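# Sort bronze bushings from turntable into crate

## Task

Transfer every bronze bushing from the turntable into the crate while all steel bushings stay on the turntable. The crate must end up level and still seated within its corner guides. Each bushing must rest in the crate by itself, not held there by a gripper. Anything the robot is touching at the end must not settle more than about a fingernail's width once released. Nothing may be dropped or pushed off the table.

## Robot and tools

ROBOT. Two arms, left_arm and right_arm, each a six-joint arm ending in a parallel gripper. The names are labels only; they do not match left or right in any picture. A gripper's fingers extend along its own +z axis and close along its own y axis. The reported hand point lies between the closed finger pads, about 2 cm short of the fingertips; closing pushes the tips roughly 10 mm further along +z. Reported hand positions get less accurate at long reach.

WORLD FRAME. All reported positions use one frame: origin on the table surface midway between the arms, +z up, +x outward across the table, and left_arm mounted toward +y. Positions are in metres, orientations as quaternions in w,x,y,z order, velocities in m/s and rad/s.

THE 14-NUMBER ROW. Every motion command is a single row of 14 numbers covering both arms, even if one arm should stay still: left_arm dx, dy, dz, rx, ry, rz, opening, then right_arm in the same seven slots. All values lie in -1 to 1. The first six numbers per arm are an offset, not a pose: a displacement expressed in that gripper's own axes, measured from where the gripper was at the start of the command. A value of 1.0 equals 0.6 m of travel or 180 degrees of turn; rx, ry, rz form a single rotation vector. The opening is absolute, not an offset: +1 is fully open (0.084 m), -1 is shut.

execute_actions(actions). actions is a list of up to several actions; each action is a table of at most 15 rows, each row held for one 1/30 s step, and if fewer than 15 rows are given the last one repeats to fill the 15 steps. Every row in an action is an offset from that action's starting pose, not from the prior row. For a call's first action the starting pose is the latest one a result showed. An empty list just returns the current state and images.

move(target, speed, blocking). target is one 14-number row as above; its offsets count from the pose in the most recent result that reported one. Each gripper travels in a straight line toward its target, both arms finishing together, taking 0.5 to 10 s; a longer path is cut off at 10 s before arrival. speed is the path's top speed in m/s, 0.002 to 0.5 (default 0.25), and rotation is capped at twice that in rad/s. Grippers may lag, drift off the line or overshoot the speed, most when an arm is nearly straight. Paths ignore obstacles and the other arm. Openings are sent at the start. Faster contact and targets set deeper past a surface mean harder pushing. With blocking=false the result returns after 0.5 s while motion continues; then call wait or stop before sending further rows or moves.

wait(seconds), 0 to 10: lets time pass with each arm holding its last command; returns early if a running move finishes.

stop(): brakes a running move; braking needs distance, more at speed. Fingers keep moving.

zoom_image(camera, region): enlarges part of the latest image of cam_high, cam_left_wrist or cam_right_wrist; region is [x0, y0, x1, y1] in pixels, origin top-left, at most 504 by 504.

finished_scene(scene): ends the current scene, given its number, and cannot be undone. The task must already be met and stable.

CONTROL DETAILS. Each step the commanded pose is clamped to within 70 mm and 16 degrees of the measured pose, then joints are driven there by damped inverse kinematics, favouring position over orientation. Far targets therefore need several actions; after an action an arm continues at most to its last clamped pose. Elbows stop just short of straight. Joint speeds are capped at 3.14 rad/s.

READING RESULTS. Each result has a state line per arm (pose and velocities), Hand target lines (where the controller is now heading), grip_measured (finger opening on the command scale), joint positions and torques (torques carry offsets and noise and are nonzero even in free air), and camera images from cam_high, cam_left_wrist, cam_right_wrist, each 504x504, plus camera calibration changes. A move adds a 'move:' line: ending such as done, off_target, moving, held or fault, plus limits (paced means the target was clipped; held means a check blocked steps, after which the arm may rush). Distances of each gripper from its target are given. If only one arm is named, the other finished normally. 'pose unreachable' means the clearance check altered or blocked that arm's command.

GRIPPING. To hold a part, command an opening well under grip_measured; the gap sets squeeze force (about 24 N per pad max for parts up to roughly 6 cm). Closing fast can squeeze harder, even forcing fingers open. Returning grip_measured itself gives a light hold; wide parts may slip.

AVOID. Don't let the arms collide or press each other. Excess joint torque (limits in N m: waist and shoulder 43.5, elbow and forearm roll 26.1, wrist pitch and wrist roll 17.4, including held weight) causes a TORQUE FAULT: the arm backs off, halts 10 s and drops the rest of the call. Long holding heats motors; MOTOR HOT appears from 65 °C and at 80 °C the arm brakes until cooled. An arm blocked by an object keeps pushing until commanded otherwise. Parts may be tugged or nudged unexpectedly. Don't drop parts, slam, hit hard, tilt or shift the crate out of its guides, or leave bushings propped by a gripper. To keep an arm still, send the offset back to its desired pose first, then zeros.

Each tool is called after "Emit:" as name(argument=value, ...) on one line, values as JSON.

## Session

Emit:
execute_actions(actions=[])

Scene clock: 0.00 s.
left_arm: end_effector_position=(+0.3042, +0.5527, +0.3304) grip_measured=+1.00 end_effector_quat_wxyz=(-0.007, -0.412, +0.911, -0.018) end_effector_velocity=(+0.000, +0.000, +0.000) end_effector_angular_velocity=(+0.000, -0.000, -0.000) | right_arm: end_effector_position=(+0.6722, -0.1021, +0.2580) grip_measured=+1.00 end_effector_quat_wxyz=(+0.527, +0.671, +0.486, +0.189) end_effector_velocity=(-0.000, -0.000, -0.001) end_effector_angular_velocity=(+0.000, +0.001, -0.001)
Joint positions: left_arm=[ 0.728 -0.287 -1.142 -0.029  1.455  3.074  0.084] | right_arm=[ 0.735  0.9   -2.145 -1.285  1.16  -0.081  0.084]
Joint velocities: left_arm=[-0. -0. -0.  0. -0.  0. -0.] | right_arm=[-0.     0.001  0.     0.001  0.     0.001  0.   ]
Joint torques (N m, as the arm reports them, + toward a larger angle): no reading
Motor temperatures (°C, as the motors report them): left_arm=[33 34 36 34 38 36] | right_arm=[35 32 38 33 41 36]
Hand target (left_arm): +0.304, +0.553, +0.330; -0.007, -0.412, +0.911, -0.018
Hand target (right_arm): +0.672, -0.102, +0.258; +0.527, +0.671, +0.486, +0.189

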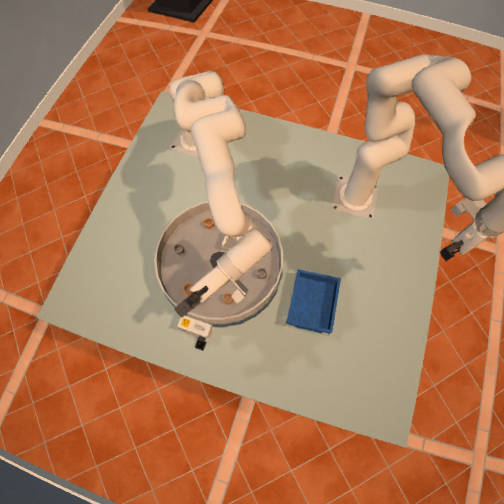

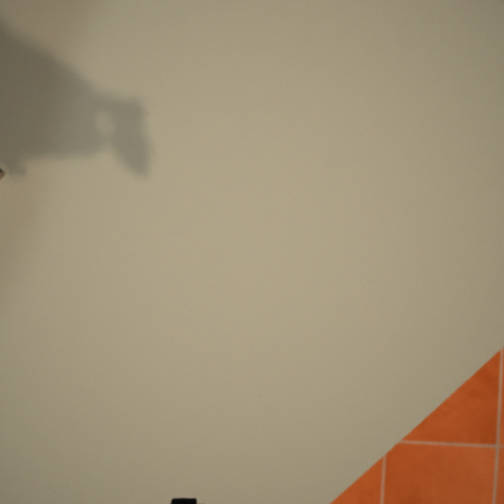

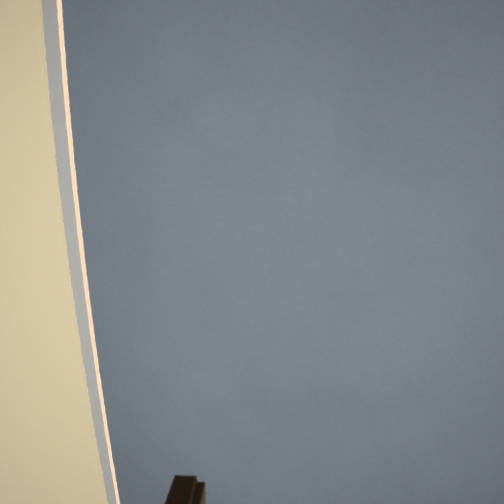

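Emit:
zoom_image(camera="cam_high", region=[130, 180, 360, 360])

Region (130, 180, 360, 360) of cam_high's 504x504 image, scaled by 2.191, with more detail than that image has; it fills the top 394 rows of this view, and the rest is white.

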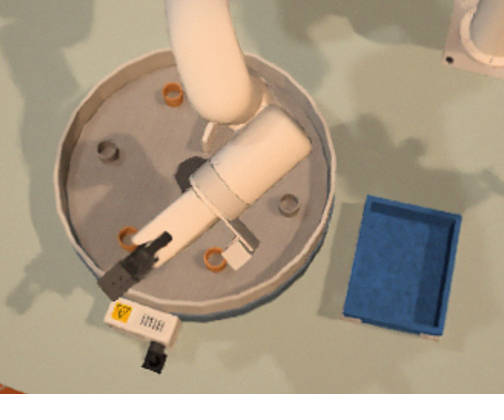

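Emit:
move(target=[0,0,0,0,0,0,1,-0.615,-0.193,-0.215,0.363,0.105,0,1])

Scene clock: 13.53 s.
left_arm: end_effector_position=(+0.3042, +0.5527, +0.3304) grip_measured=+1.00 end_effector_quat_wxyz=(-0.007, -0.412, +0.911, -0.018) end_effector_velocity=(-0.000, -0.000, -0.001) end_effector_angular_velocity=(-0.001, +0.002, -0.001) | right_arm: end_effector_position=(+0.3524, -0.3519, +0.2988) grip_measured=+1.00 end_effector_quat_wxyz=(+0.002, +0.811, +0.585, -0.001) end_effector_velocity=(-0.000, -0.001, +0.001) end_effector_angular_velocity=(+0.002, -0.002, -0.001)
Joint positions: left_arm=[ 0.728 -0.287 -1.142 -0.029  1.455  3.074  0.084] | right_arm=[ 0.213 -0.293 -1.042 -0.005  1.335 -1.124  0.084]
Joint velocities: left_arm=[0.    0.    0.001 0.001 0.001 0.001 0.   ] | right_arm=[-0.004 -0.004 -0.     0.001  0.002 -0.003 -0.   ]
Joint torques (N m, as the arm reports them, + toward a larger angle): left_arm=[  0.46 -18.51 -12.29  -1.52  -2.33   0.04] | right_arm=[ -0.61 -17.12 -24.54  -0.17  -1.42   0.23]
Motor temperatures (°C, as the motors report them): left_arm=[33 35 42 34 38 36] | right_arm=[35 34 43 33 41 36]
Hand target (left_arm): +0.304, +0.553, +0.330; -0.007, -0.412, +0.911, -0.018
Hand target (right_arm): +0.352, -0.352, +0.299; +0.002, +0.811, +0.585, -0.001
Off the commanded pose (left_arm): 0.000 m, 0 deg.
Off the commanded pose (right_arm): 0.001 m, 0 deg.
move: done
camera_calibration (this result's frames):
cam_left_wrist: T_world_to_cam=[[-0.74587, 0.665204, -0.0343686, -0.0971471], [0.666077, 0.745202, -0.0318653, -0.534163], [0.00441461, -0.0466595, -0.998901, 0.488725], [0, 0, 0, 1]] pos_world=[0.281177, 0.485486, 0.467828]
cam_right_wrist: T_world_to_cam=[[0.94933, -0.314208, -0.00670782, -0.411905], [-0.314194, -0.949354, 0.00313544, -0.154635], [-0.00735328, -0.000869014, -0.999973, 0.428287], [0, 0, 0, 1]] pos_world=[0.345598, -0.275855, 0.425997]

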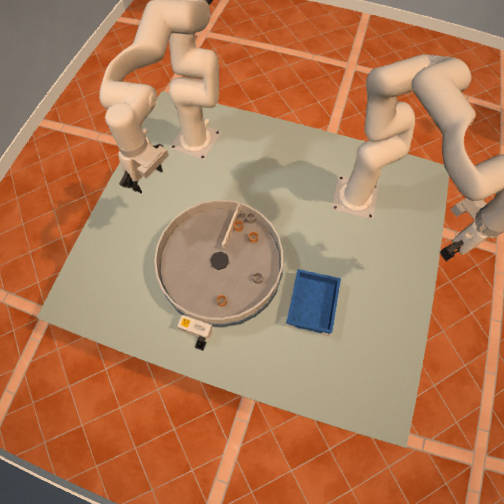

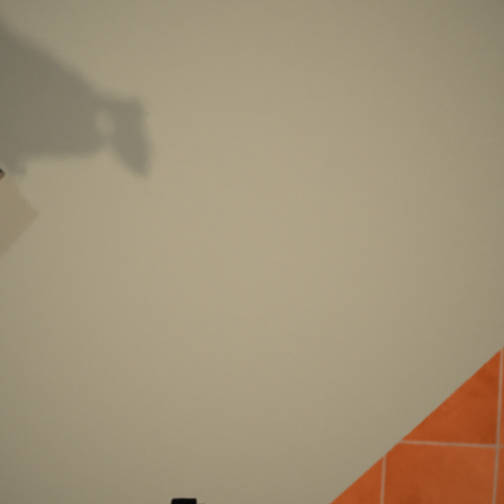

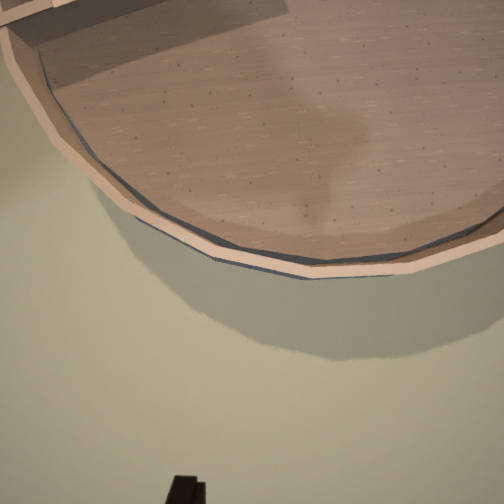

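Emit:
move(target=[0,0,0,0,0,0,1,0.353,-0.205,0,0,0,0,1])

Scene clock: 21.90 s.
left_arm: end_effector_position=(+0.3042, +0.5527, +0.3304) grip_measured=+1.00 end_effector_quat_wxyz=(-0.007, -0.412, +0.911, -0.018) end_effector_velocity=(-0.000, +0.000, -0.000) end_effector_angular_velocity=(+0.000, +0.000, +0.000) | right_arm: end_effector_position=(+0.3021, -0.1127, +0.2980) grip_measured=+1.00 end_effector_quat_wxyz=(+0.002, +0.811, +0.585, -0.000) end_effector_velocity=(-0.001, +0.002, -0.001) end_effector_angular_velocity=(-0.002, +0.002, +0.002)
Joint positions: left_arm=[ 0.728 -0.287 -1.142 -0.029  1.455  3.074  0.084] | right_arm=[ 0.788 -0.115 -1.216 -0.004  1.332 -0.549  0.084]
Joint velocities: left_arm=[ 0. -0.  0.  0. -0. -0. -0.] | right_arm=[ 0.005  0.005 -0.004 -0.001  0.002  0.003 -0.   ]
Joint torques (N m, as the arm reports them, + toward a larger angle): left_arm=[  0.3  -18.75 -12.19  -1.29  -2.12   0.14] | right_arm=[ -0.67 -21.85 -24.82  -0.23  -1.43   0.08]
Motor temperatures (°C, as the motors report them): left_arm=[33 35 44 34 39 36] | right_arm=[35 34 45 33 41 36]
Hand target (left_arm): +0.304, +0.553, +0.330; -0.007, -0.412, +0.911, -0.018
Hand target (right_arm): +0.302, -0.112, +0.298; +0.002, +0.811, +0.585, -0.001
Off the commanded pose (left_arm): 0.000 m, 0 deg.
Off the commanded pose (right_arm): 0.001 m, 0 deg.
move: done
camera_calibration (this result's frames):
cam_left_wrist: T_world_to_cam=[[-0.74587, 0.665204, -0.0343686, -0.0971473], [0.666077, 0.745202, -0.0318652, -0.534163], [0.00441462, -0.0466594, -0.998901, 0.488725], [0, 0, 0, 1]] pos_world=[0.281177, 0.485486, 0.467828]
cam_right_wrist: T_world_to_cam=[[0.949164, -0.314705, -0.00695236, -0.288963], [-0.314701, -0.949189, 0.00176668, 0.0572349], [-0.00715509, 0.000511043, -0.999974, 0.4274], [0, 0, 0, 1]] pos_world=[0.295344, -0.03683, 0.425279]

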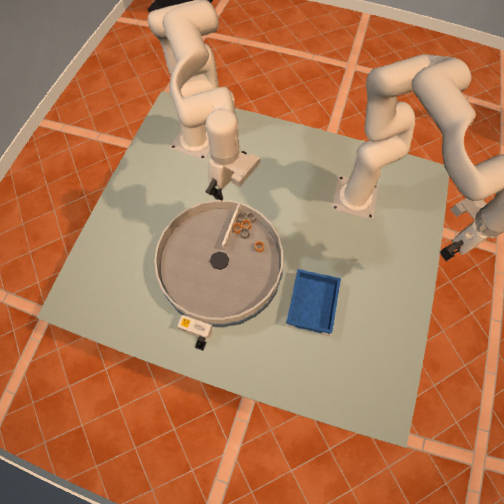

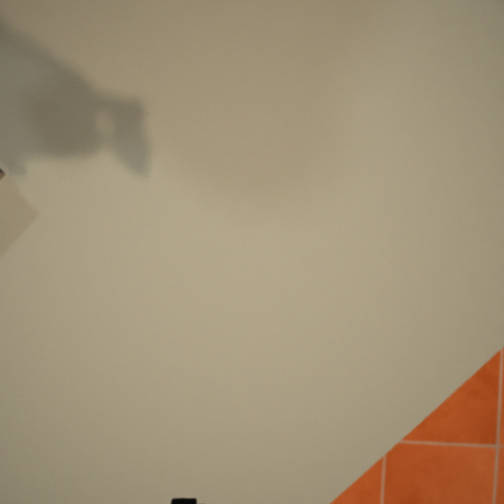

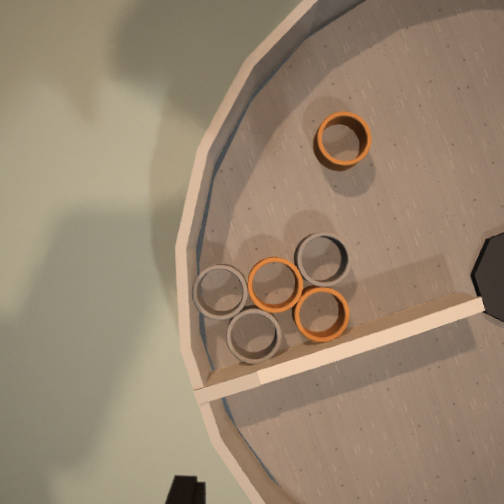

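Emit:
wait(seconds=4)

Scene clock: 28.73 s.
left_arm: end_effector_position=(+0.3042, +0.5527, +0.3304) grip_measured=+1.00 end_effector_quat_wxyz=(-0.007, -0.412, +0.911, -0.018) end_effector_velocity=(-0.000, -0.000, -0.001) end_effector_angular_velocity=(-0.000, +0.002, -0.001) | right_arm: end_effector_position=(+0.3020, -0.1123, +0.2979) grip_measured=+1.00 end_effector_quat_wxyz=(+0.002, +0.811, +0.585, -0.001) end_effector_velocity=(-0.001, -0.000, -0.000) end_effector_angular_velocity=(-0.001, +0.002, -0.000)
Joint positions: left_arm=[ 0.728 -0.287 -1.142 -0.029  1.455  3.074  0.084] | right_arm=[ 0.789 -0.114 -1.217 -0.004  1.332 -0.549  0.084]
Joint velocities: left_arm=[-0.001 -0.     0.002  0.001 -0.    -0.    -0.   ] | right_arm=[ 0.    -0.     0.     0.001  0.002 -0.     0.   ]
Joint torques (N m, as the arm reports them, + toward a larger angle): left_arm=[ -0.2  -19.07 -12.38  -1.4   -1.97  -0.06] | right_arm=[ -0.5  -21.57 -24.99  -0.3   -1.37   0.24]
Motor temperatures (°C, as the motors report them): left_arm=[33 35 44 34 39 36] | right_arm=[35 34 45 33 41 36]
Hand target (left_arm): +0.304, +0.553, +0.330; -0.007, -0.412, +0.911, -0.018
Hand target (right_arm): +0.302, -0.112, +0.298; +0.002, +0.811, +0.585, -0.001
Off the commanded pose (left_arm): 0.000 m, 0 deg.
Off the commanded pose (right_arm): 0.001 m, 0 deg.
wait: 4.00 s; at rest from the start
camera_calibration (this result's frames):
cam_left_wrist: T_world_to_cam=[[-0.74587, 0.665205, -0.0343686, -0.0971473], [0.666077, 0.745202, -0.0318652, -0.534163], [0.00441462, -0.0466594, -0.998901, 0.488725], [0, 0, 0, 1]] pos_world=[0.281177, 0.485486, 0.467828]
cam_right_wrist: T_world_to_cam=[[0.94933, -0.314199, -0.00715236, -0.288645], [-0.314192, -0.949357, 0.00208712, 0.057278], [-0.00744592, 0.000265852, -0.999972, 0.427313], [0, 0, 0, 1]] pos_world=[0.295197, -0.0364283, 0.425118]

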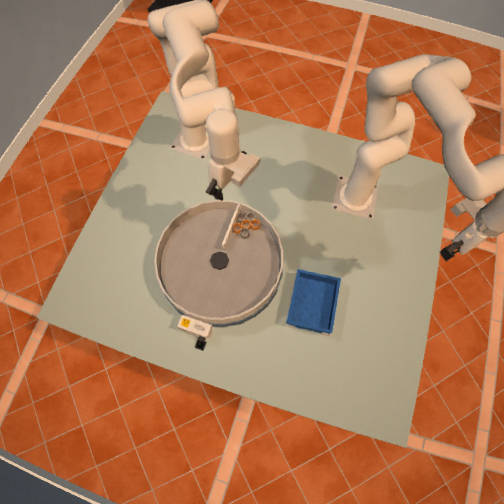

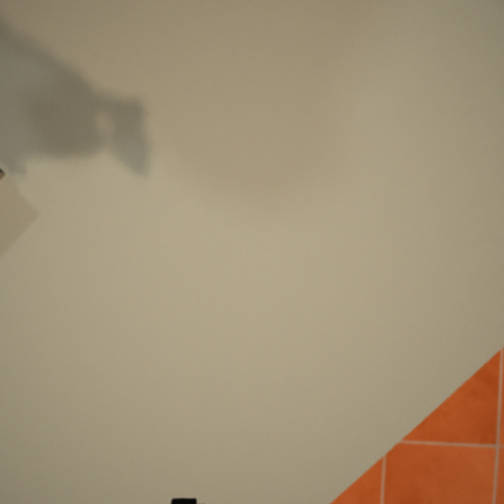

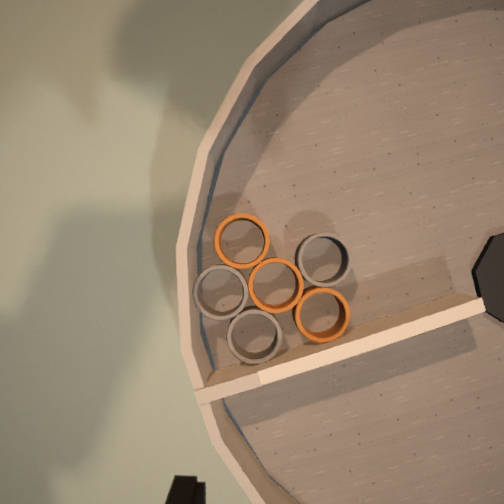

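Emit:
move(target=[0,0,0,0,0,0,1,0.125,-0.033,0.3,0,0,0,-0.4])

Scene clock: 37.23 s.
left_arm: end_effector_position=(+0.3042, +0.5527, +0.3304) grip_measured=+1.00 end_effector_quat_wxyz=(-0.007, -0.412, +0.911, -0.018) end_effector_velocity=(+0.000, -0.000, -0.000) end_effector_angular_velocity=(-0.000, +0.000, -0.001) | right_arm: end_effector_position=(+0.3067, -0.0357, +0.1185) grip_measured=-0.42 end_effector_quat_wxyz=(+0.002, +0.811, +0.585, +0.000) end_effector_velocity=(-0.001, -0.001, -0.005) end_effector_angular_velocity=(-0.006, +0.005, +0.002)
Joint positions: left_arm=[ 0.728 -0.287 -1.142 -0.029  1.455  3.074  0.084] | right_arm=[ 0.899  0.227 -1.095 -0.004  0.869 -0.437  0.026]
Joint velocities: left_arm=[-0.001 -0.     0.     0.    -0.    -0.     0.   ] | right_arm=[ 0.001  0.01   0.002 -0.001 -0.003  0.    -0.   ]
Joint torques (N m, as the arm reports them, + toward a larger angle): left_arm=[  0.23 -19.29 -12.24  -1.44  -2.06   0.1 ] | right_arm=[ -0.53 -28.51 -22.92  -0.23  -1.36   0.26]
Motor temperatures (°C, as the motors report them): left_arm=[33 35 45 34 39 36] | right_arm=[35 34 46 33 41 36]
Hand target (left_arm): +0.304, +0.553, +0.330; -0.007, -0.412, +0.911, -0.018
Hand target (right_arm): +0.306, -0.036, +0.118; +0.002, +0.811, +0.585, -0.001
Off the commanded pose (left_arm): 0.000 m, 0 deg.
Off the commanded pose (right_arm): 0.001 m, 0 deg.
move: done
camera_calibration (this result's frames):
cam_left_wrist: T_world_to_cam=[[-0.74587, 0.665205, -0.0343686, -0.0971473], [0.666077, 0.745202, -0.0318653, -0.534163], [0.00441459, -0.0466596, -0.998901, 0.488725], [0, 0, 0, 1]] pos_world=[0.281177, 0.485486, 0.467828]
cam_right_wrist: T_world_to_cam=[[0.94937, -0.314086, -0.00683118, -0.270381], [-0.314089, -0.949393, 0.000584066, 0.132059], [-0.00666892, 0.0015911, -0.999976, 0.247811], [0, 0, 0, 1]] pos_world=[0.299823, 0.0400591, 0.245881]

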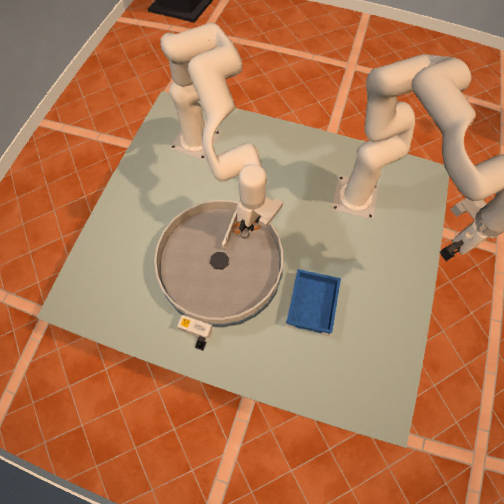

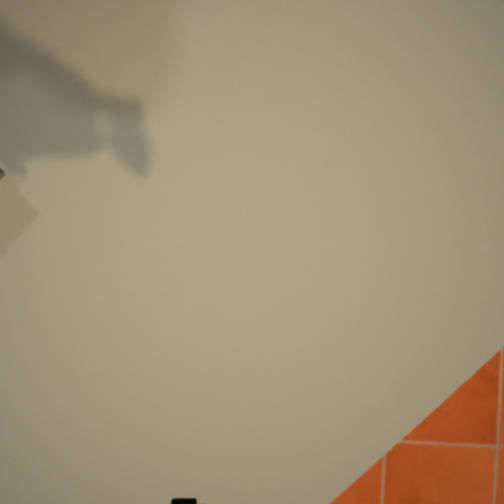

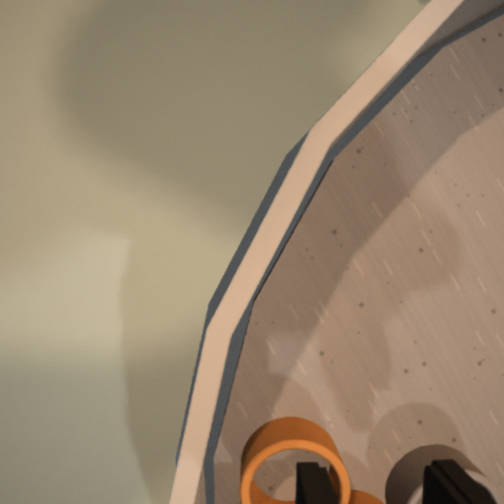

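Emit:
move(target=[0,0,0,0,0,0,1,0,0,0.09,0,0,0,-0.4], speed=0.1)

Emit:
move(target=[0,0,0,0,0,0,1,0,0,0,0,0,0,-1])

Emit:
move(target=[0,0,0,0,0,0,1,0,0,-0.2,0,0,0,-1])

Scene clock: 55.60 s.
left_arm: end_effector_position=(+0.3042, +0.5527, +0.3304) grip_measured=+1.00 end_effector_quat_wxyz=(-0.007, -0.412, +0.911, -0.018) end_effector_velocity=(-0.000, -0.000, -0.001) end_effector_angular_velocity=(-0.001, +0.001, +0.001) | right_arm: end_effector_position=(+0.3325, -0.0078, +0.1146) grip_measured=-0.42 end_effector_quat_wxyz=(-0.009, +0.810, +0.584, +0.052) end_effector_velocity=(+0.000, +0.001, +0.001) end_effector_angular_velocity=(+0.003, -0.002, -0.000)
Joint positions: left_arm=[ 0.728 -0.287 -1.142 -0.029  1.455  3.074  0.084] | right_arm=[ 0.899  0.285 -1.133 -0.004  0.743 -0.437  0.026]
Joint velocities: left_arm=[ 0.     0.     0.001 -0.    -0.001 -0.001 -0.   ] | right_arm=[-0.    -0.001 -0.     0.001 -0.003 -0.001 -0.   ]
Joint torques (N m, as the arm reports them, + toward a larger angle): left_arm=[ -0.15 -18.48 -12.48  -1.62  -2.26   0.23] | right_arm=[ -0.66 -29.75 -23.07  -0.32  -1.46   0.33]
Motor temperatures (°C, as the motors report them): left_arm=[33 35 46 34 39 36] | right_arm=[35 35 46 33 41 36]
Hand target (left_arm): +0.304, +0.553, +0.330; -0.007, -0.412, +0.911, -0.018
Hand target (right_arm): +0.332, -0.008, +0.115; -0.009, +0.810, +0.584, +0.052
Off the commanded pose (left_arm): 0.000 m, 0 deg.
Off the commanded pose (right_arm): 0.063 m, 6 deg.
TORQUE FAULT: the external load on joint 3 (elbow) of the right arm reached its load limit, and that arm stopped for 10 seconds. That time counts as 18 of the actions that you can send in this scene. A torque fault stops only its own arm. That arm's remaining commands of this call were not run. Joint 3 (elbow) of that arm moved back by up to 3 degrees. That arm holds there, with its grip as last carried out, and accepts commands again: back off and push less far. That arm stops again, at the same cost, whenever a joint's load reaches its limit.
move: fault (right_arm)
camera_calibration (this result's frames):
cam_left_wrist: T_world_to_cam=[[-0.74587, 0.665205, -0.0343685, -0.0971474], [0.666077, 0.745202, -0.031865, -0.534163], [0.00441474, -0.0466593, -0.998901, 0.488725], [0, 0, 0, 1]] pos_world=[0.281177, 0.485486, 0.467828]
cam_right_wrist: T_world_to_cam=[[0.948305, -0.315142, 0.0374708, -0.290844], [-0.310537, -0.945776, -0.0952614, 0.176461], [0.0654598, 0.0787007, -0.994747, 0.220047], [0, 0, 0, 1]] pos_world=[0.316203, 0.0579176, 0.246599]

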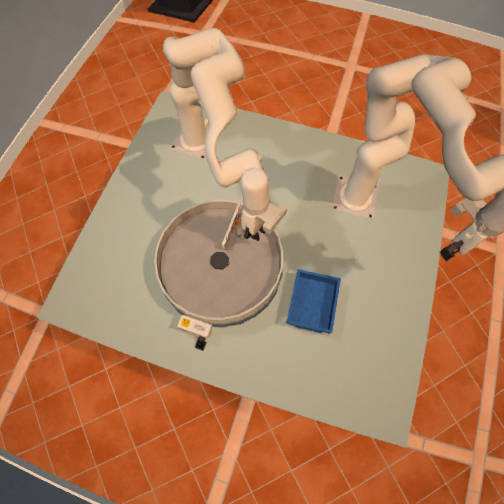

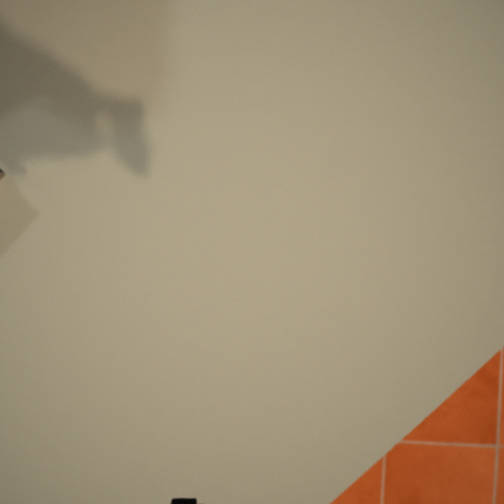

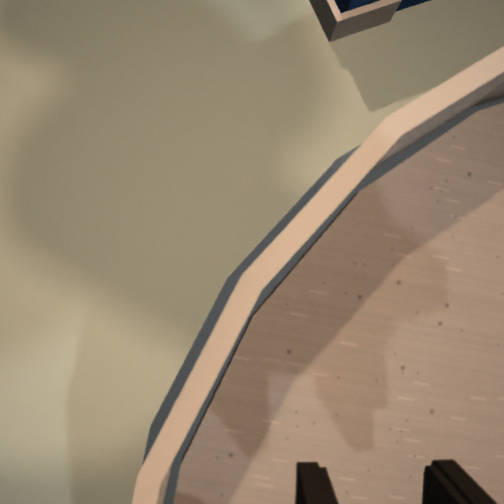

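not run: a fault stop came before this call.

not run: a fault stop came before this call.

Emit:
move(target=[0,0,0,0,0,0,1,-0.18,0.008,-0.3,0.012,-0.03,0,-0.4])

Scene clock: 62.33 s.
left_arm: end_effector_position=(+0.3042, +0.5527, +0.3304) grip_measured=+1.00 end_effector_quat_wxyz=(-0.007, -0.412, +0.911, -0.018) end_effector_velocity=(+0.000, -0.000, +0.000) end_effector_angular_velocity=(-0.001, +0.000, -0.001) | right_arm: end_effector_position=(+0.2905, -0.1246, +0.2828) grip_measured=-0.42 end_effector_quat_wxyz=(+0.004, +0.811, +0.585, +0.002) end_effector_velocity=(+0.000, -0.001, +0.005) end_effector_angular_velocity=(+0.004, -0.006, +0.000)
Joint positions: left_arm=[ 0.728 -0.287 -1.142 -0.029  1.455  3.074  0.084] | right_arm=[ 0.786 -0.174 -1.11  -0.009  1.281 -0.549  0.026]
Joint velocities: left_arm=[-0.    -0.    -0.    -0.001  0.001  0.001 -0.   ] | right_arm=[-0.002 -0.008 -0.005 -0.001  0.006 -0.002  0.   ]
Joint torques (N m, as the arm reports them, + toward a larger angle): left_arm=[  0.35 -18.75 -12.29  -1.24  -2.16   0.03] | right_arm=[ -0.58 -20.2  -24.77  -0.29  -1.51   0.23]
Motor temperatures (°C, as the motors report them): left_arm=[33 35 46 34 39 36] | right_arm=[35 35 46 33 41 36]
Hand target (left_arm): +0.304, +0.553, +0.330; -0.007, -0.412, +0.911, -0.018
Hand target (right_arm): +0.291, -0.125, +0.284; +0.004, +0.811, +0.585, +0.003
Off the commanded pose (left_arm): 0.000 m, 0 deg.
Off the commanded pose (right_arm): 0.001 m, 0 deg.
move: done
camera_calibration (this result's frames):
cam_left_wrist: T_world_to_cam=[[-0.74587, 0.665205, -0.0343684, -0.0971475], [0.666077, 0.745202, -0.031865, -0.534163], [0.00441468, -0.0466592, -0.998901, 0.488725], [0, 0, 0, 1]] pos_world=[0.281177, 0.485486, 0.467828]
cam_right_wrist: T_world_to_cam=[[0.949217, -0.314623, -0.000497299, -0.283594], [-0.314623, -0.949217, 0.000167777, 0.042684], [-0.000524831, -0.0000027948, -1, 0.410127], [0, 0, 0, 1]] pos_world=[0.282836, -0.0487075, 0.409979]

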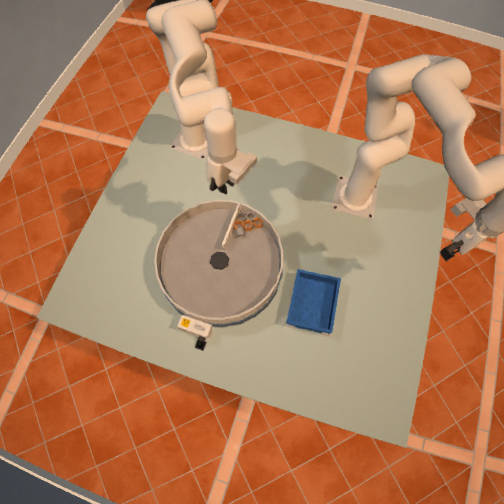

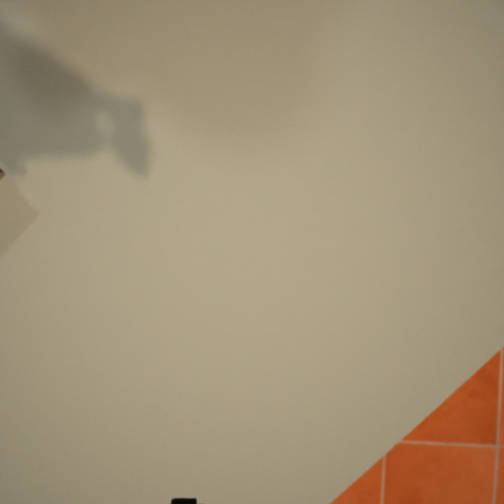

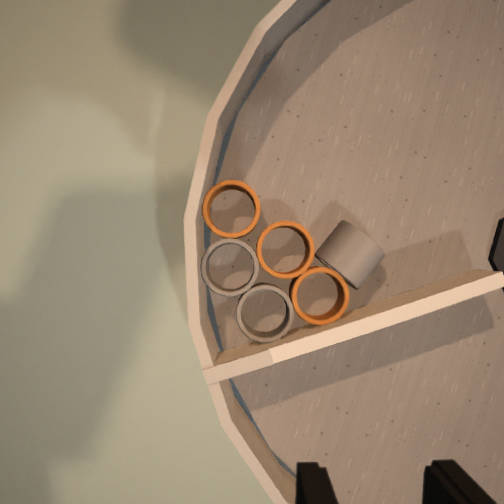

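Emit:
move(target=[0,0,0,0,0,0,1,0.155,-0.043,0.28,0,0,0,-0.55])

Scene clock: 69.33 s.
left_arm: end_effector_position=(+0.3042, +0.5527, +0.3304) grip_measured=+1.00 end_effector_quat_wxyz=(-0.007, -0.412, +0.911, -0.018) end_effector_velocity=(-0.001, +0.000, -0.001) end_effector_angular_velocity=(-0.001, +0.002, +0.002) | right_arm: end_effector_position=(+0.2963, -0.0291, +0.1153) grip_measured=-0.57 end_effector_quat_wxyz=(+0.004, +0.811, +0.585, +0.003) end_effector_velocity=(-0.001, +0.000, -0.003) end_effector_angular_velocity=(-0.003, +0.004, -0.000)
Joint positions: left_arm=[ 0.728 -0.287 -1.142 -0.029  1.455  3.074  0.084] | right_arm=[ 0.925  0.223 -1.078 -0.011  0.852 -0.406  0.019]
Joint velocities: left_arm=[ 0.001  0.     0.002  0.001  0.    -0.     0.   ] | right_arm=[ 0.001  0.006 -0.     0.001 -0.     0.001 -0.   ]
Joint torques (N m, as the arm reports them, + toward a larger angle): left_arm=[  0.4  -18.55 -12.2   -1.23  -2.15   0.27] | right_arm=[ -0.42 -28.25 -22.75  -0.48  -1.43   0.2 ]
Motor temperatures (°C, as the motors report them): left_arm=[33 36 46 34 39 36] | right_arm=[35 34 47 33 41 36]
Hand target (left_arm): +0.304, +0.553, +0.330; -0.007, -0.412, +0.911, -0.018
Hand target (right_arm): +0.296, -0.029, +0.115; +0.004, +0.811, +0.585, +0.002
Off the commanded pose (left_arm): 0.000 m, 0 deg.
Off the commanded pose (right_arm): 0.001 m, 0 deg.
move: done
camera_calibration (this result's frames):
cam_left_wrist: T_world_to_cam=[[-0.745869, 0.665205, -0.0343684, -0.0971476], [0.666077, 0.745202, -0.0318651, -0.534163], [0.00441461, -0.0466592, -0.998901, 0.488725], [0, 0, 0, 1]] pos_world=[0.281177, 0.485486, 0.467828]
cam_right_wrist: T_world_to_cam=[[0.949241, -0.31455, -0.000394934, -0.259169], [-0.31455, -0.94924, -0.00107914, 0.135402], [-0.0000354442, 0.00114859, -0.999999, 0.242464], [0, 0, 0, 1]] pos_world=[0.288614, 0.0467291, 0.242508]

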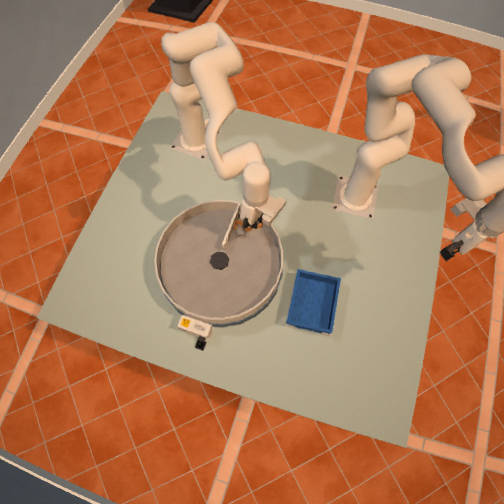

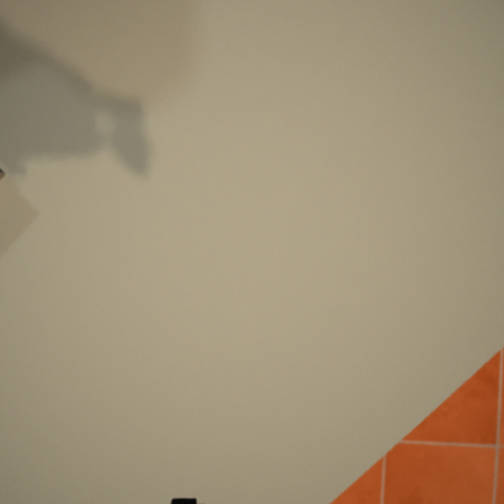

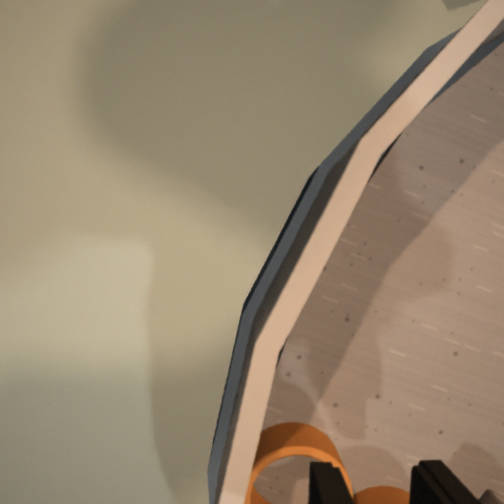

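Emit:
move(target=[0,0,0,0,0,0,1,0.02,-0.005,0.075,0,0,0,-0.55], speed=0.05)

Scene clock: 76.10 s.
left_arm: end_effector_position=(+0.3042, +0.5527, +0.3304) grip_measured=+1.00 end_effector_quat_wxyz=(-0.007, -0.412, +0.911, -0.018) end_effector_velocity=(-0.000, -0.000, -0.000) end_effector_angular_velocity=(-0.001, +0.001, -0.000) | right_arm: end_effector_position=(+0.3027, -0.0108, +0.0762) grip_measured=-0.57 end_effector_quat_wxyz=(+0.001, +0.811, +0.585, +0.013) end_effector_velocity=(+0.001, +0.000, -0.001) end_effector_angular_velocity=(+0.001, -0.001, -0.001)
Joint positions: left_arm=[ 0.728 -0.287 -1.142 -0.029  1.455  3.074  0.084] | right_arm=[ 0.939  0.332 -1.1   -0.012  0.743 -0.391  0.019]
Joint velocities: left_arm=[-0.001  0.     0.     0.     0.001 -0.001  0.   ] | right_arm=[-0.001  0.004 -0.002  0.    -0.003 -0.001  0.   ]
Joint torques (N m, as the arm reports them, + toward a larger angle): left_arm=[  0.34 -19.31 -12.33  -1.34  -2.09   0.06] | right_arm=[ -3.34 -13.7    3.22  -1.37   5.97  -0.02]
Motor temperatures (°C, as the motors report them): left_arm=[33 36 46 34 39 36] | right_arm=[35 35 46 33 41 36]
Hand target (left_arm): +0.304, +0.553, +0.330; -0.007, -0.412, +0.911, -0.018
Hand target (right_arm): +0.298, -0.017, +0.070; +0.004, +0.811, +0.585, +0.003
Off the commanded pose (left_arm): 0.000 m, 0 deg.
Off the commanded pose (right_arm): 0.010 m, 1 deg.
move: off_target (right_arm)
camera_calibration (this result's frames):
cam_left_wrist: T_world_to_cam=[[-0.745869, 0.665205, -0.0343684, -0.0971476], [0.666077, 0.745202, -0.0318651, -0.534163], [0.00441456, -0.0466592, -0.998901, 0.488725], [0, 0, 0, 1]] pos_world=[0.281177, 0.485486, 0.467828]
cam_right_wrist: T_world_to_cam=[[0.94927, -0.314367, 0.00770024, -0.260105], [-0.314158, -0.949145, -0.0207024, 0.156033], [0.0138168, 0.0172331, -0.999756, 0.199305], [0, 0, 0, 1]] pos_world=[0.293175, 0.0628943, 0.204489]

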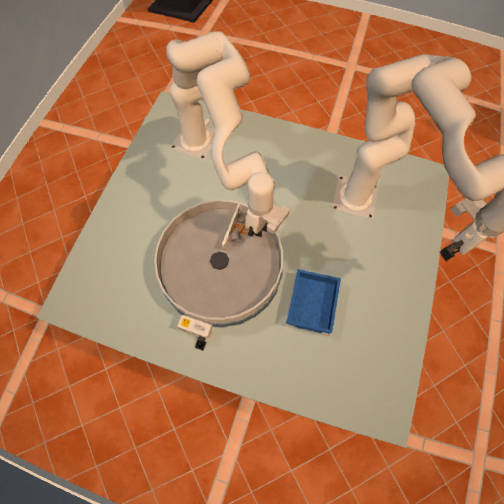

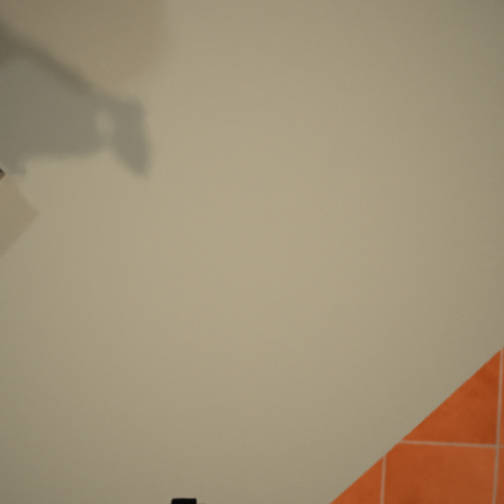

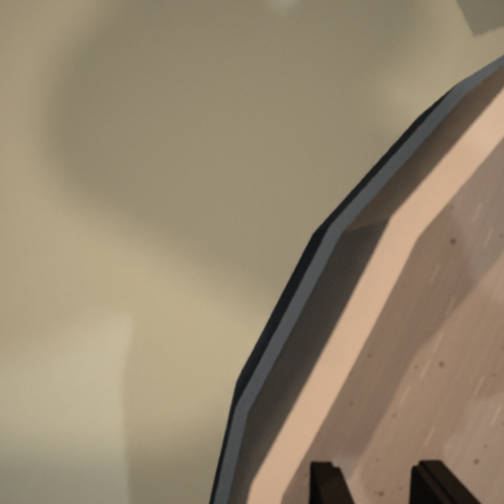

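Emit:
move(target=[0,0,0,0,0,0,1,0,0,-0.02,0,0,0,-0.55], speed=0.05)

Emit:
move(target=[0,0,0,0,0,0,1,0,0,0,0,0,0,-1])

Emit:
move(target=[0,0,0,0,0,0,1,-0.1,0,-0.3,0,0,0,-1])

Scene clock: 81.53 s.
left_arm: end_effector_position=(+0.3042, +0.5527, +0.3304) grip_measured=+1.00 end_effector_quat_wxyz=(-0.007, -0.412, +0.911, -0.018) end_effector_velocity=(-0.000, +0.000, +0.000) end_effector_angular_velocity=(+0.001, -0.000, +0.000) | right_arm: end_effector_position=(+0.3014, -0.0125, +0.0862) grip_measured=-0.57 end_effector_quat_wxyz=(+0.002, +0.811, +0.585, +0.010) end_effector_velocity=(+0.001, +0.001, +0.003) end_effector_angular_velocity=(+0.002, -0.003, +0.002)
Joint positions: left_arm=[ 0.728 -0.287 -1.142 -0.029  1.455  3.074  0.084] | right_arm=[ 0.939  0.311 -1.103 -0.012  0.774 -0.391  0.019]
Joint velocities: left_arm=[ 0.001 -0.    -0.001  0.     0.     0.     0.   ] | right_arm=[ 0.001 -0.004 -0.003 -0.001  0.004 -0.001  0.   ]
Joint torques (N m, as the arm reports them, + toward a larger angle): left_arm=[ -0.17 -18.49 -12.43  -1.43  -2.06  -0.02] | right_arm=[ -1.71 -26.45 -15.4   -0.63   0.96   0.22]
Motor temperatures (°C, as the motors report them): left_arm=[33 36 46 34 39 36] | right_arm=[35 34 45 33 42 36]
Hand target (left_arm): +0.304, +0.553, +0.330; -0.007, -0.412, +0.911, -0.018
Hand target (right_arm): +0.302, -0.011, +0.088; +0.001, +0.811, +0.585, +0.013
Off the commanded pose (left_arm): 0.000 m, 0 deg.
Off the commanded pose (right_arm): 0.003 m, 0 deg.
move: done
camera_calibration (this result's frames):
cam_left_wrist: T_world_to_cam=[[-0.745869, 0.665205, -0.0343683, -0.0971477], [0.666078, 0.745202, -0.0318651, -0.534163], [0.00441452, -0.0466592, -0.998901, 0.488725], [0, 0, 0, 1]] pos_world=[0.281177, 0.485486, 0.467828]
cam_right_wrist: T_world_to_cam=[[0.949227, -0.314541, 0.00563529, -0.259318], [-0.314427, -0.949157, -0.0153657, 0.153859], [0.0101819, 0.0128137, -0.999866, 0.210458], [0, 0, 0, 1]] pos_world=[0.292386, 0.0617732, 0.214255]

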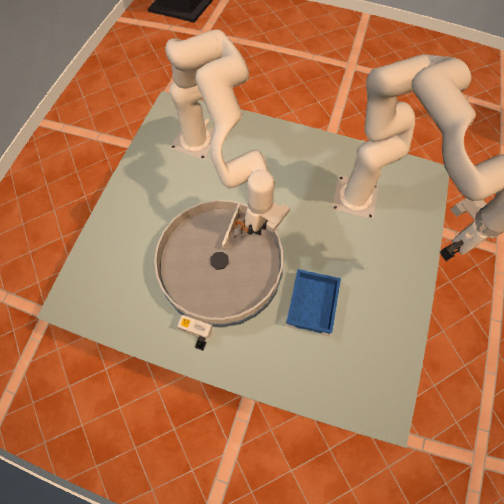

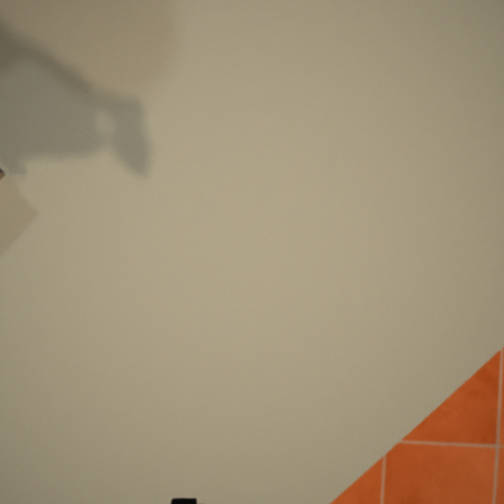

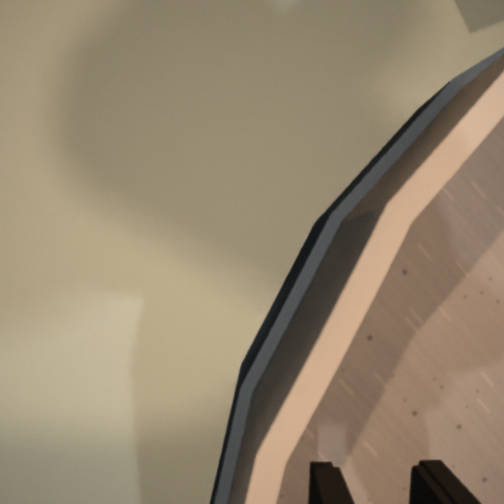

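Scene clock: 82.03 s.
left_arm: end_effector_position=(+0.3042, +0.5527, +0.3304) grip_measured=+1.00 end_effector_quat_wxyz=(-0.007, -0.412, +0.911, -0.018) end_effector_velocity=(-0.000, -0.000, -0.000) end_effector_angular_velocity=(-0.001, +0.001, +0.001) | right_arm: end_effector_position=(+0.3010, -0.0131, +0.0856) grip_measured=-1.00 end_effector_quat_wxyz=(+0.002, +0.811, +0.585, +0.009) end_effector_velocity=(-0.000, +0.001, +0.001) end_effector_angular_velocity=(+0.002, -0.002, +0.001)
Joint positions: left_arm=[ 0.728 -0.287 -1.142 -0.029  1.455  3.074  0.084] | right_arm=[ 0.939  0.311 -1.102 -0.012  0.774 -0.391  0.   ]
Joint velocities: left_arm=[ 0.    -0.     0.001  0.     0.    -0.001  0.   ] | right_arm=[ 0.002 -0.001 -0.001 -0.001 -0.001  0.001  0.   ]
Joint torques (N m, as the arm reports them, + toward a larger angle): left_arm=[  0.27 -19.09 -12.44  -0.89  -2.23   0.25] | right_arm=[ -0.28 -28.11 -18.67  -0.19  -0.15   0.33]
Motor temperatures (°C, as the motors report them): left_arm=[33 36 46 34 39 36] | right_arm=[35 34 45 33 42 36]
Hand target (left_arm): +0.304, +0.553, +0.330; -0.007, -0.412, +0.911, -0.018
Hand target (right_arm): +0.301, -0.013, +0.086; +0.002, +0.811, +0.585, +0.010
Off the commanded pose (left_arm): 0.000 m, 0 deg.
Off the commanded pose (right_arm): 0.001 m, 0 deg.
move: done
camera_calibration (this result's frames):
cam_left_wrist: T_world_to_cam=[[-0.745869, 0.665205, -0.0343682, -0.0971478], [0.666078, 0.745202, -0.0318649, -0.534163], [0.00441455, -0.046659, -0.998901, 0.488725], [0, 0, 0, 1]] pos_world=[0.281177, 0.485486, 0.467828]
cam_right_wrist: T_world_to_cam=[[0.949198, -0.31464, 0.00491547, -0.259087], [-0.314552, -0.949144, -0.013548, 0.153115], [0.00892824, 0.0113136, -0.999896, 0.21024], [0, 0, 0, 1]] pos_world=[0.29221, 0.0614303, 0.213566]

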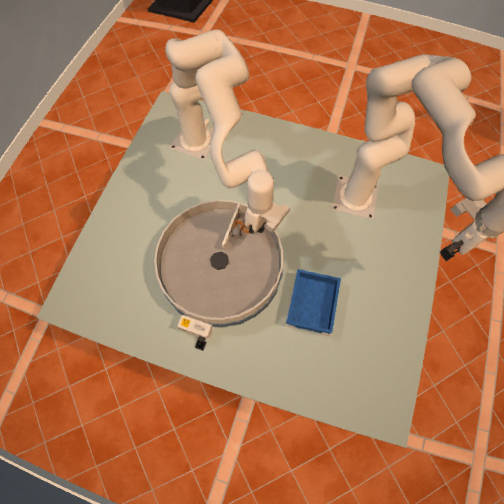

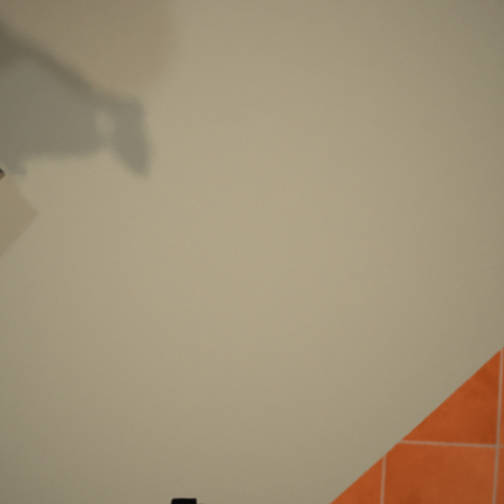

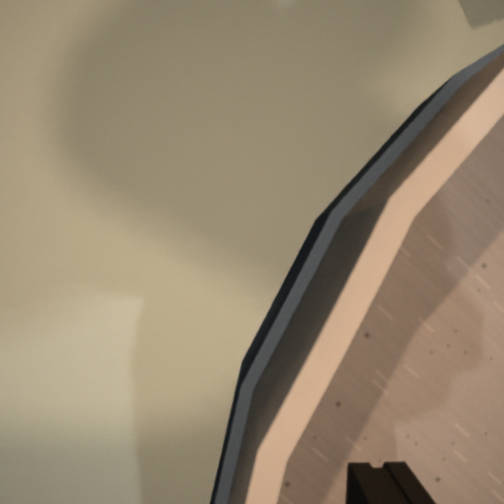

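Scene clock: 83.33 s.
left_arm: end_effector_position=(+0.3042, +0.5527, +0.3304) grip_measured=+1.00 end_effector_quat_wxyz=(-0.007, -0.412, +0.911, -0.018) end_effector_velocity=(+0.000, -0.000, +0.000) end_effector_angular_velocity=(-0.000, -0.001, -0.000) | right_arm: end_effector_position=(+0.2793, -0.0712, +0.2638) grip_measured=-1.00 end_effector_quat_wxyz=(+0.003, +0.811, +0.585, +0.008) end_effector_velocity=(+0.001, +0.001, +0.006) end_effector_angular_velocity=(+0.008, -0.008, -0.001)
Joint positions: left_arm=[ 0.728 -0.287 -1.142 -0.029  1.455  3.074  0.084] | right_arm=[ 0.891 -0.081 -1.15  -0.008  1.216 -0.444  0.   ]
Joint velocities: left_arm=[-0.    -0.    -0.    -0.001 -0.001  0.    -0.   ] | right_arm=[-0.001 -0.007 -0.007 -0.     0.003 -0.     0.   ]
Joint torques (N m, as the arm reports them, + toward a larger angle): left_arm=[  0.32 -19.09 -12.58  -1.21  -2.29  -0.09] | right_arm=[ -0.98 -22.85 -24.47  -0.5   -1.4    0.16]
Motor temperatures (°C, as the motors report them): left_arm=[33 36 46 34 39 36] | right_arm=[35 34 45 33 42 36]
Hand target (left_arm): +0.304, +0.553, +0.330; -0.007, -0.412, +0.911, -0.018
Hand target (right_arm): +0.279, -0.071, +0.265; +0.002, +0.811, +0.585, +0.009
Off the commanded pose (left_arm): 0.000 m, 0 deg.
Off the commanded pose (right_arm): 0.001 m, 0 deg.
move: done
camera_calibration (this result's frames):
cam_left_wrist: T_world_to_cam=[[-0.745869, 0.665205, -0.0343682, -0.0971478], [0.666078, 0.745202, -0.0318648, -0.534163], [0.00441464, -0.0466589, -0.998901, 0.488725], [0, 0, 0, 1]] pos_world=[0.281177, 0.485486, 0.467828]
cam_right_wrist: T_world_to_cam=[[0.949146, -0.314804, 0.0044753, -0.257453], [-0.314733, -0.949104, -0.0120485, 0.0931737], [0.00804044, 0.0100272, -0.999917, 0.38945], [0, 0, 0, 1]] pos_world=[0.270554, 0.00347912, 0.391692]

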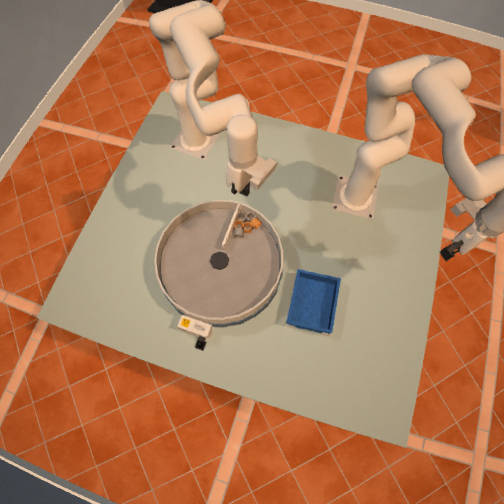

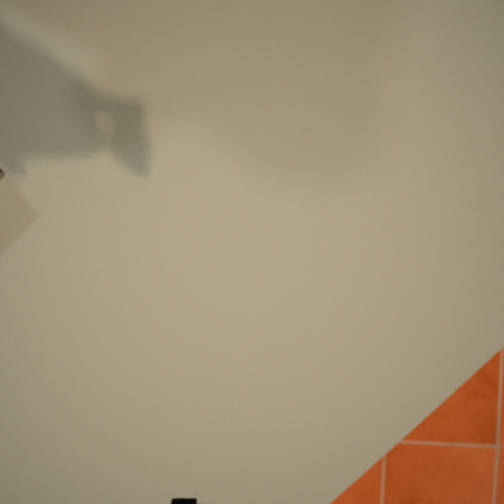

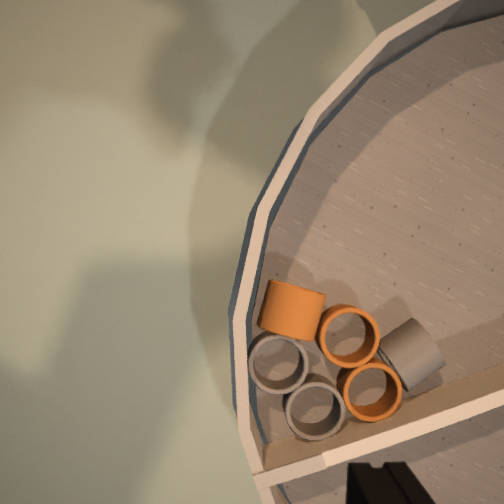

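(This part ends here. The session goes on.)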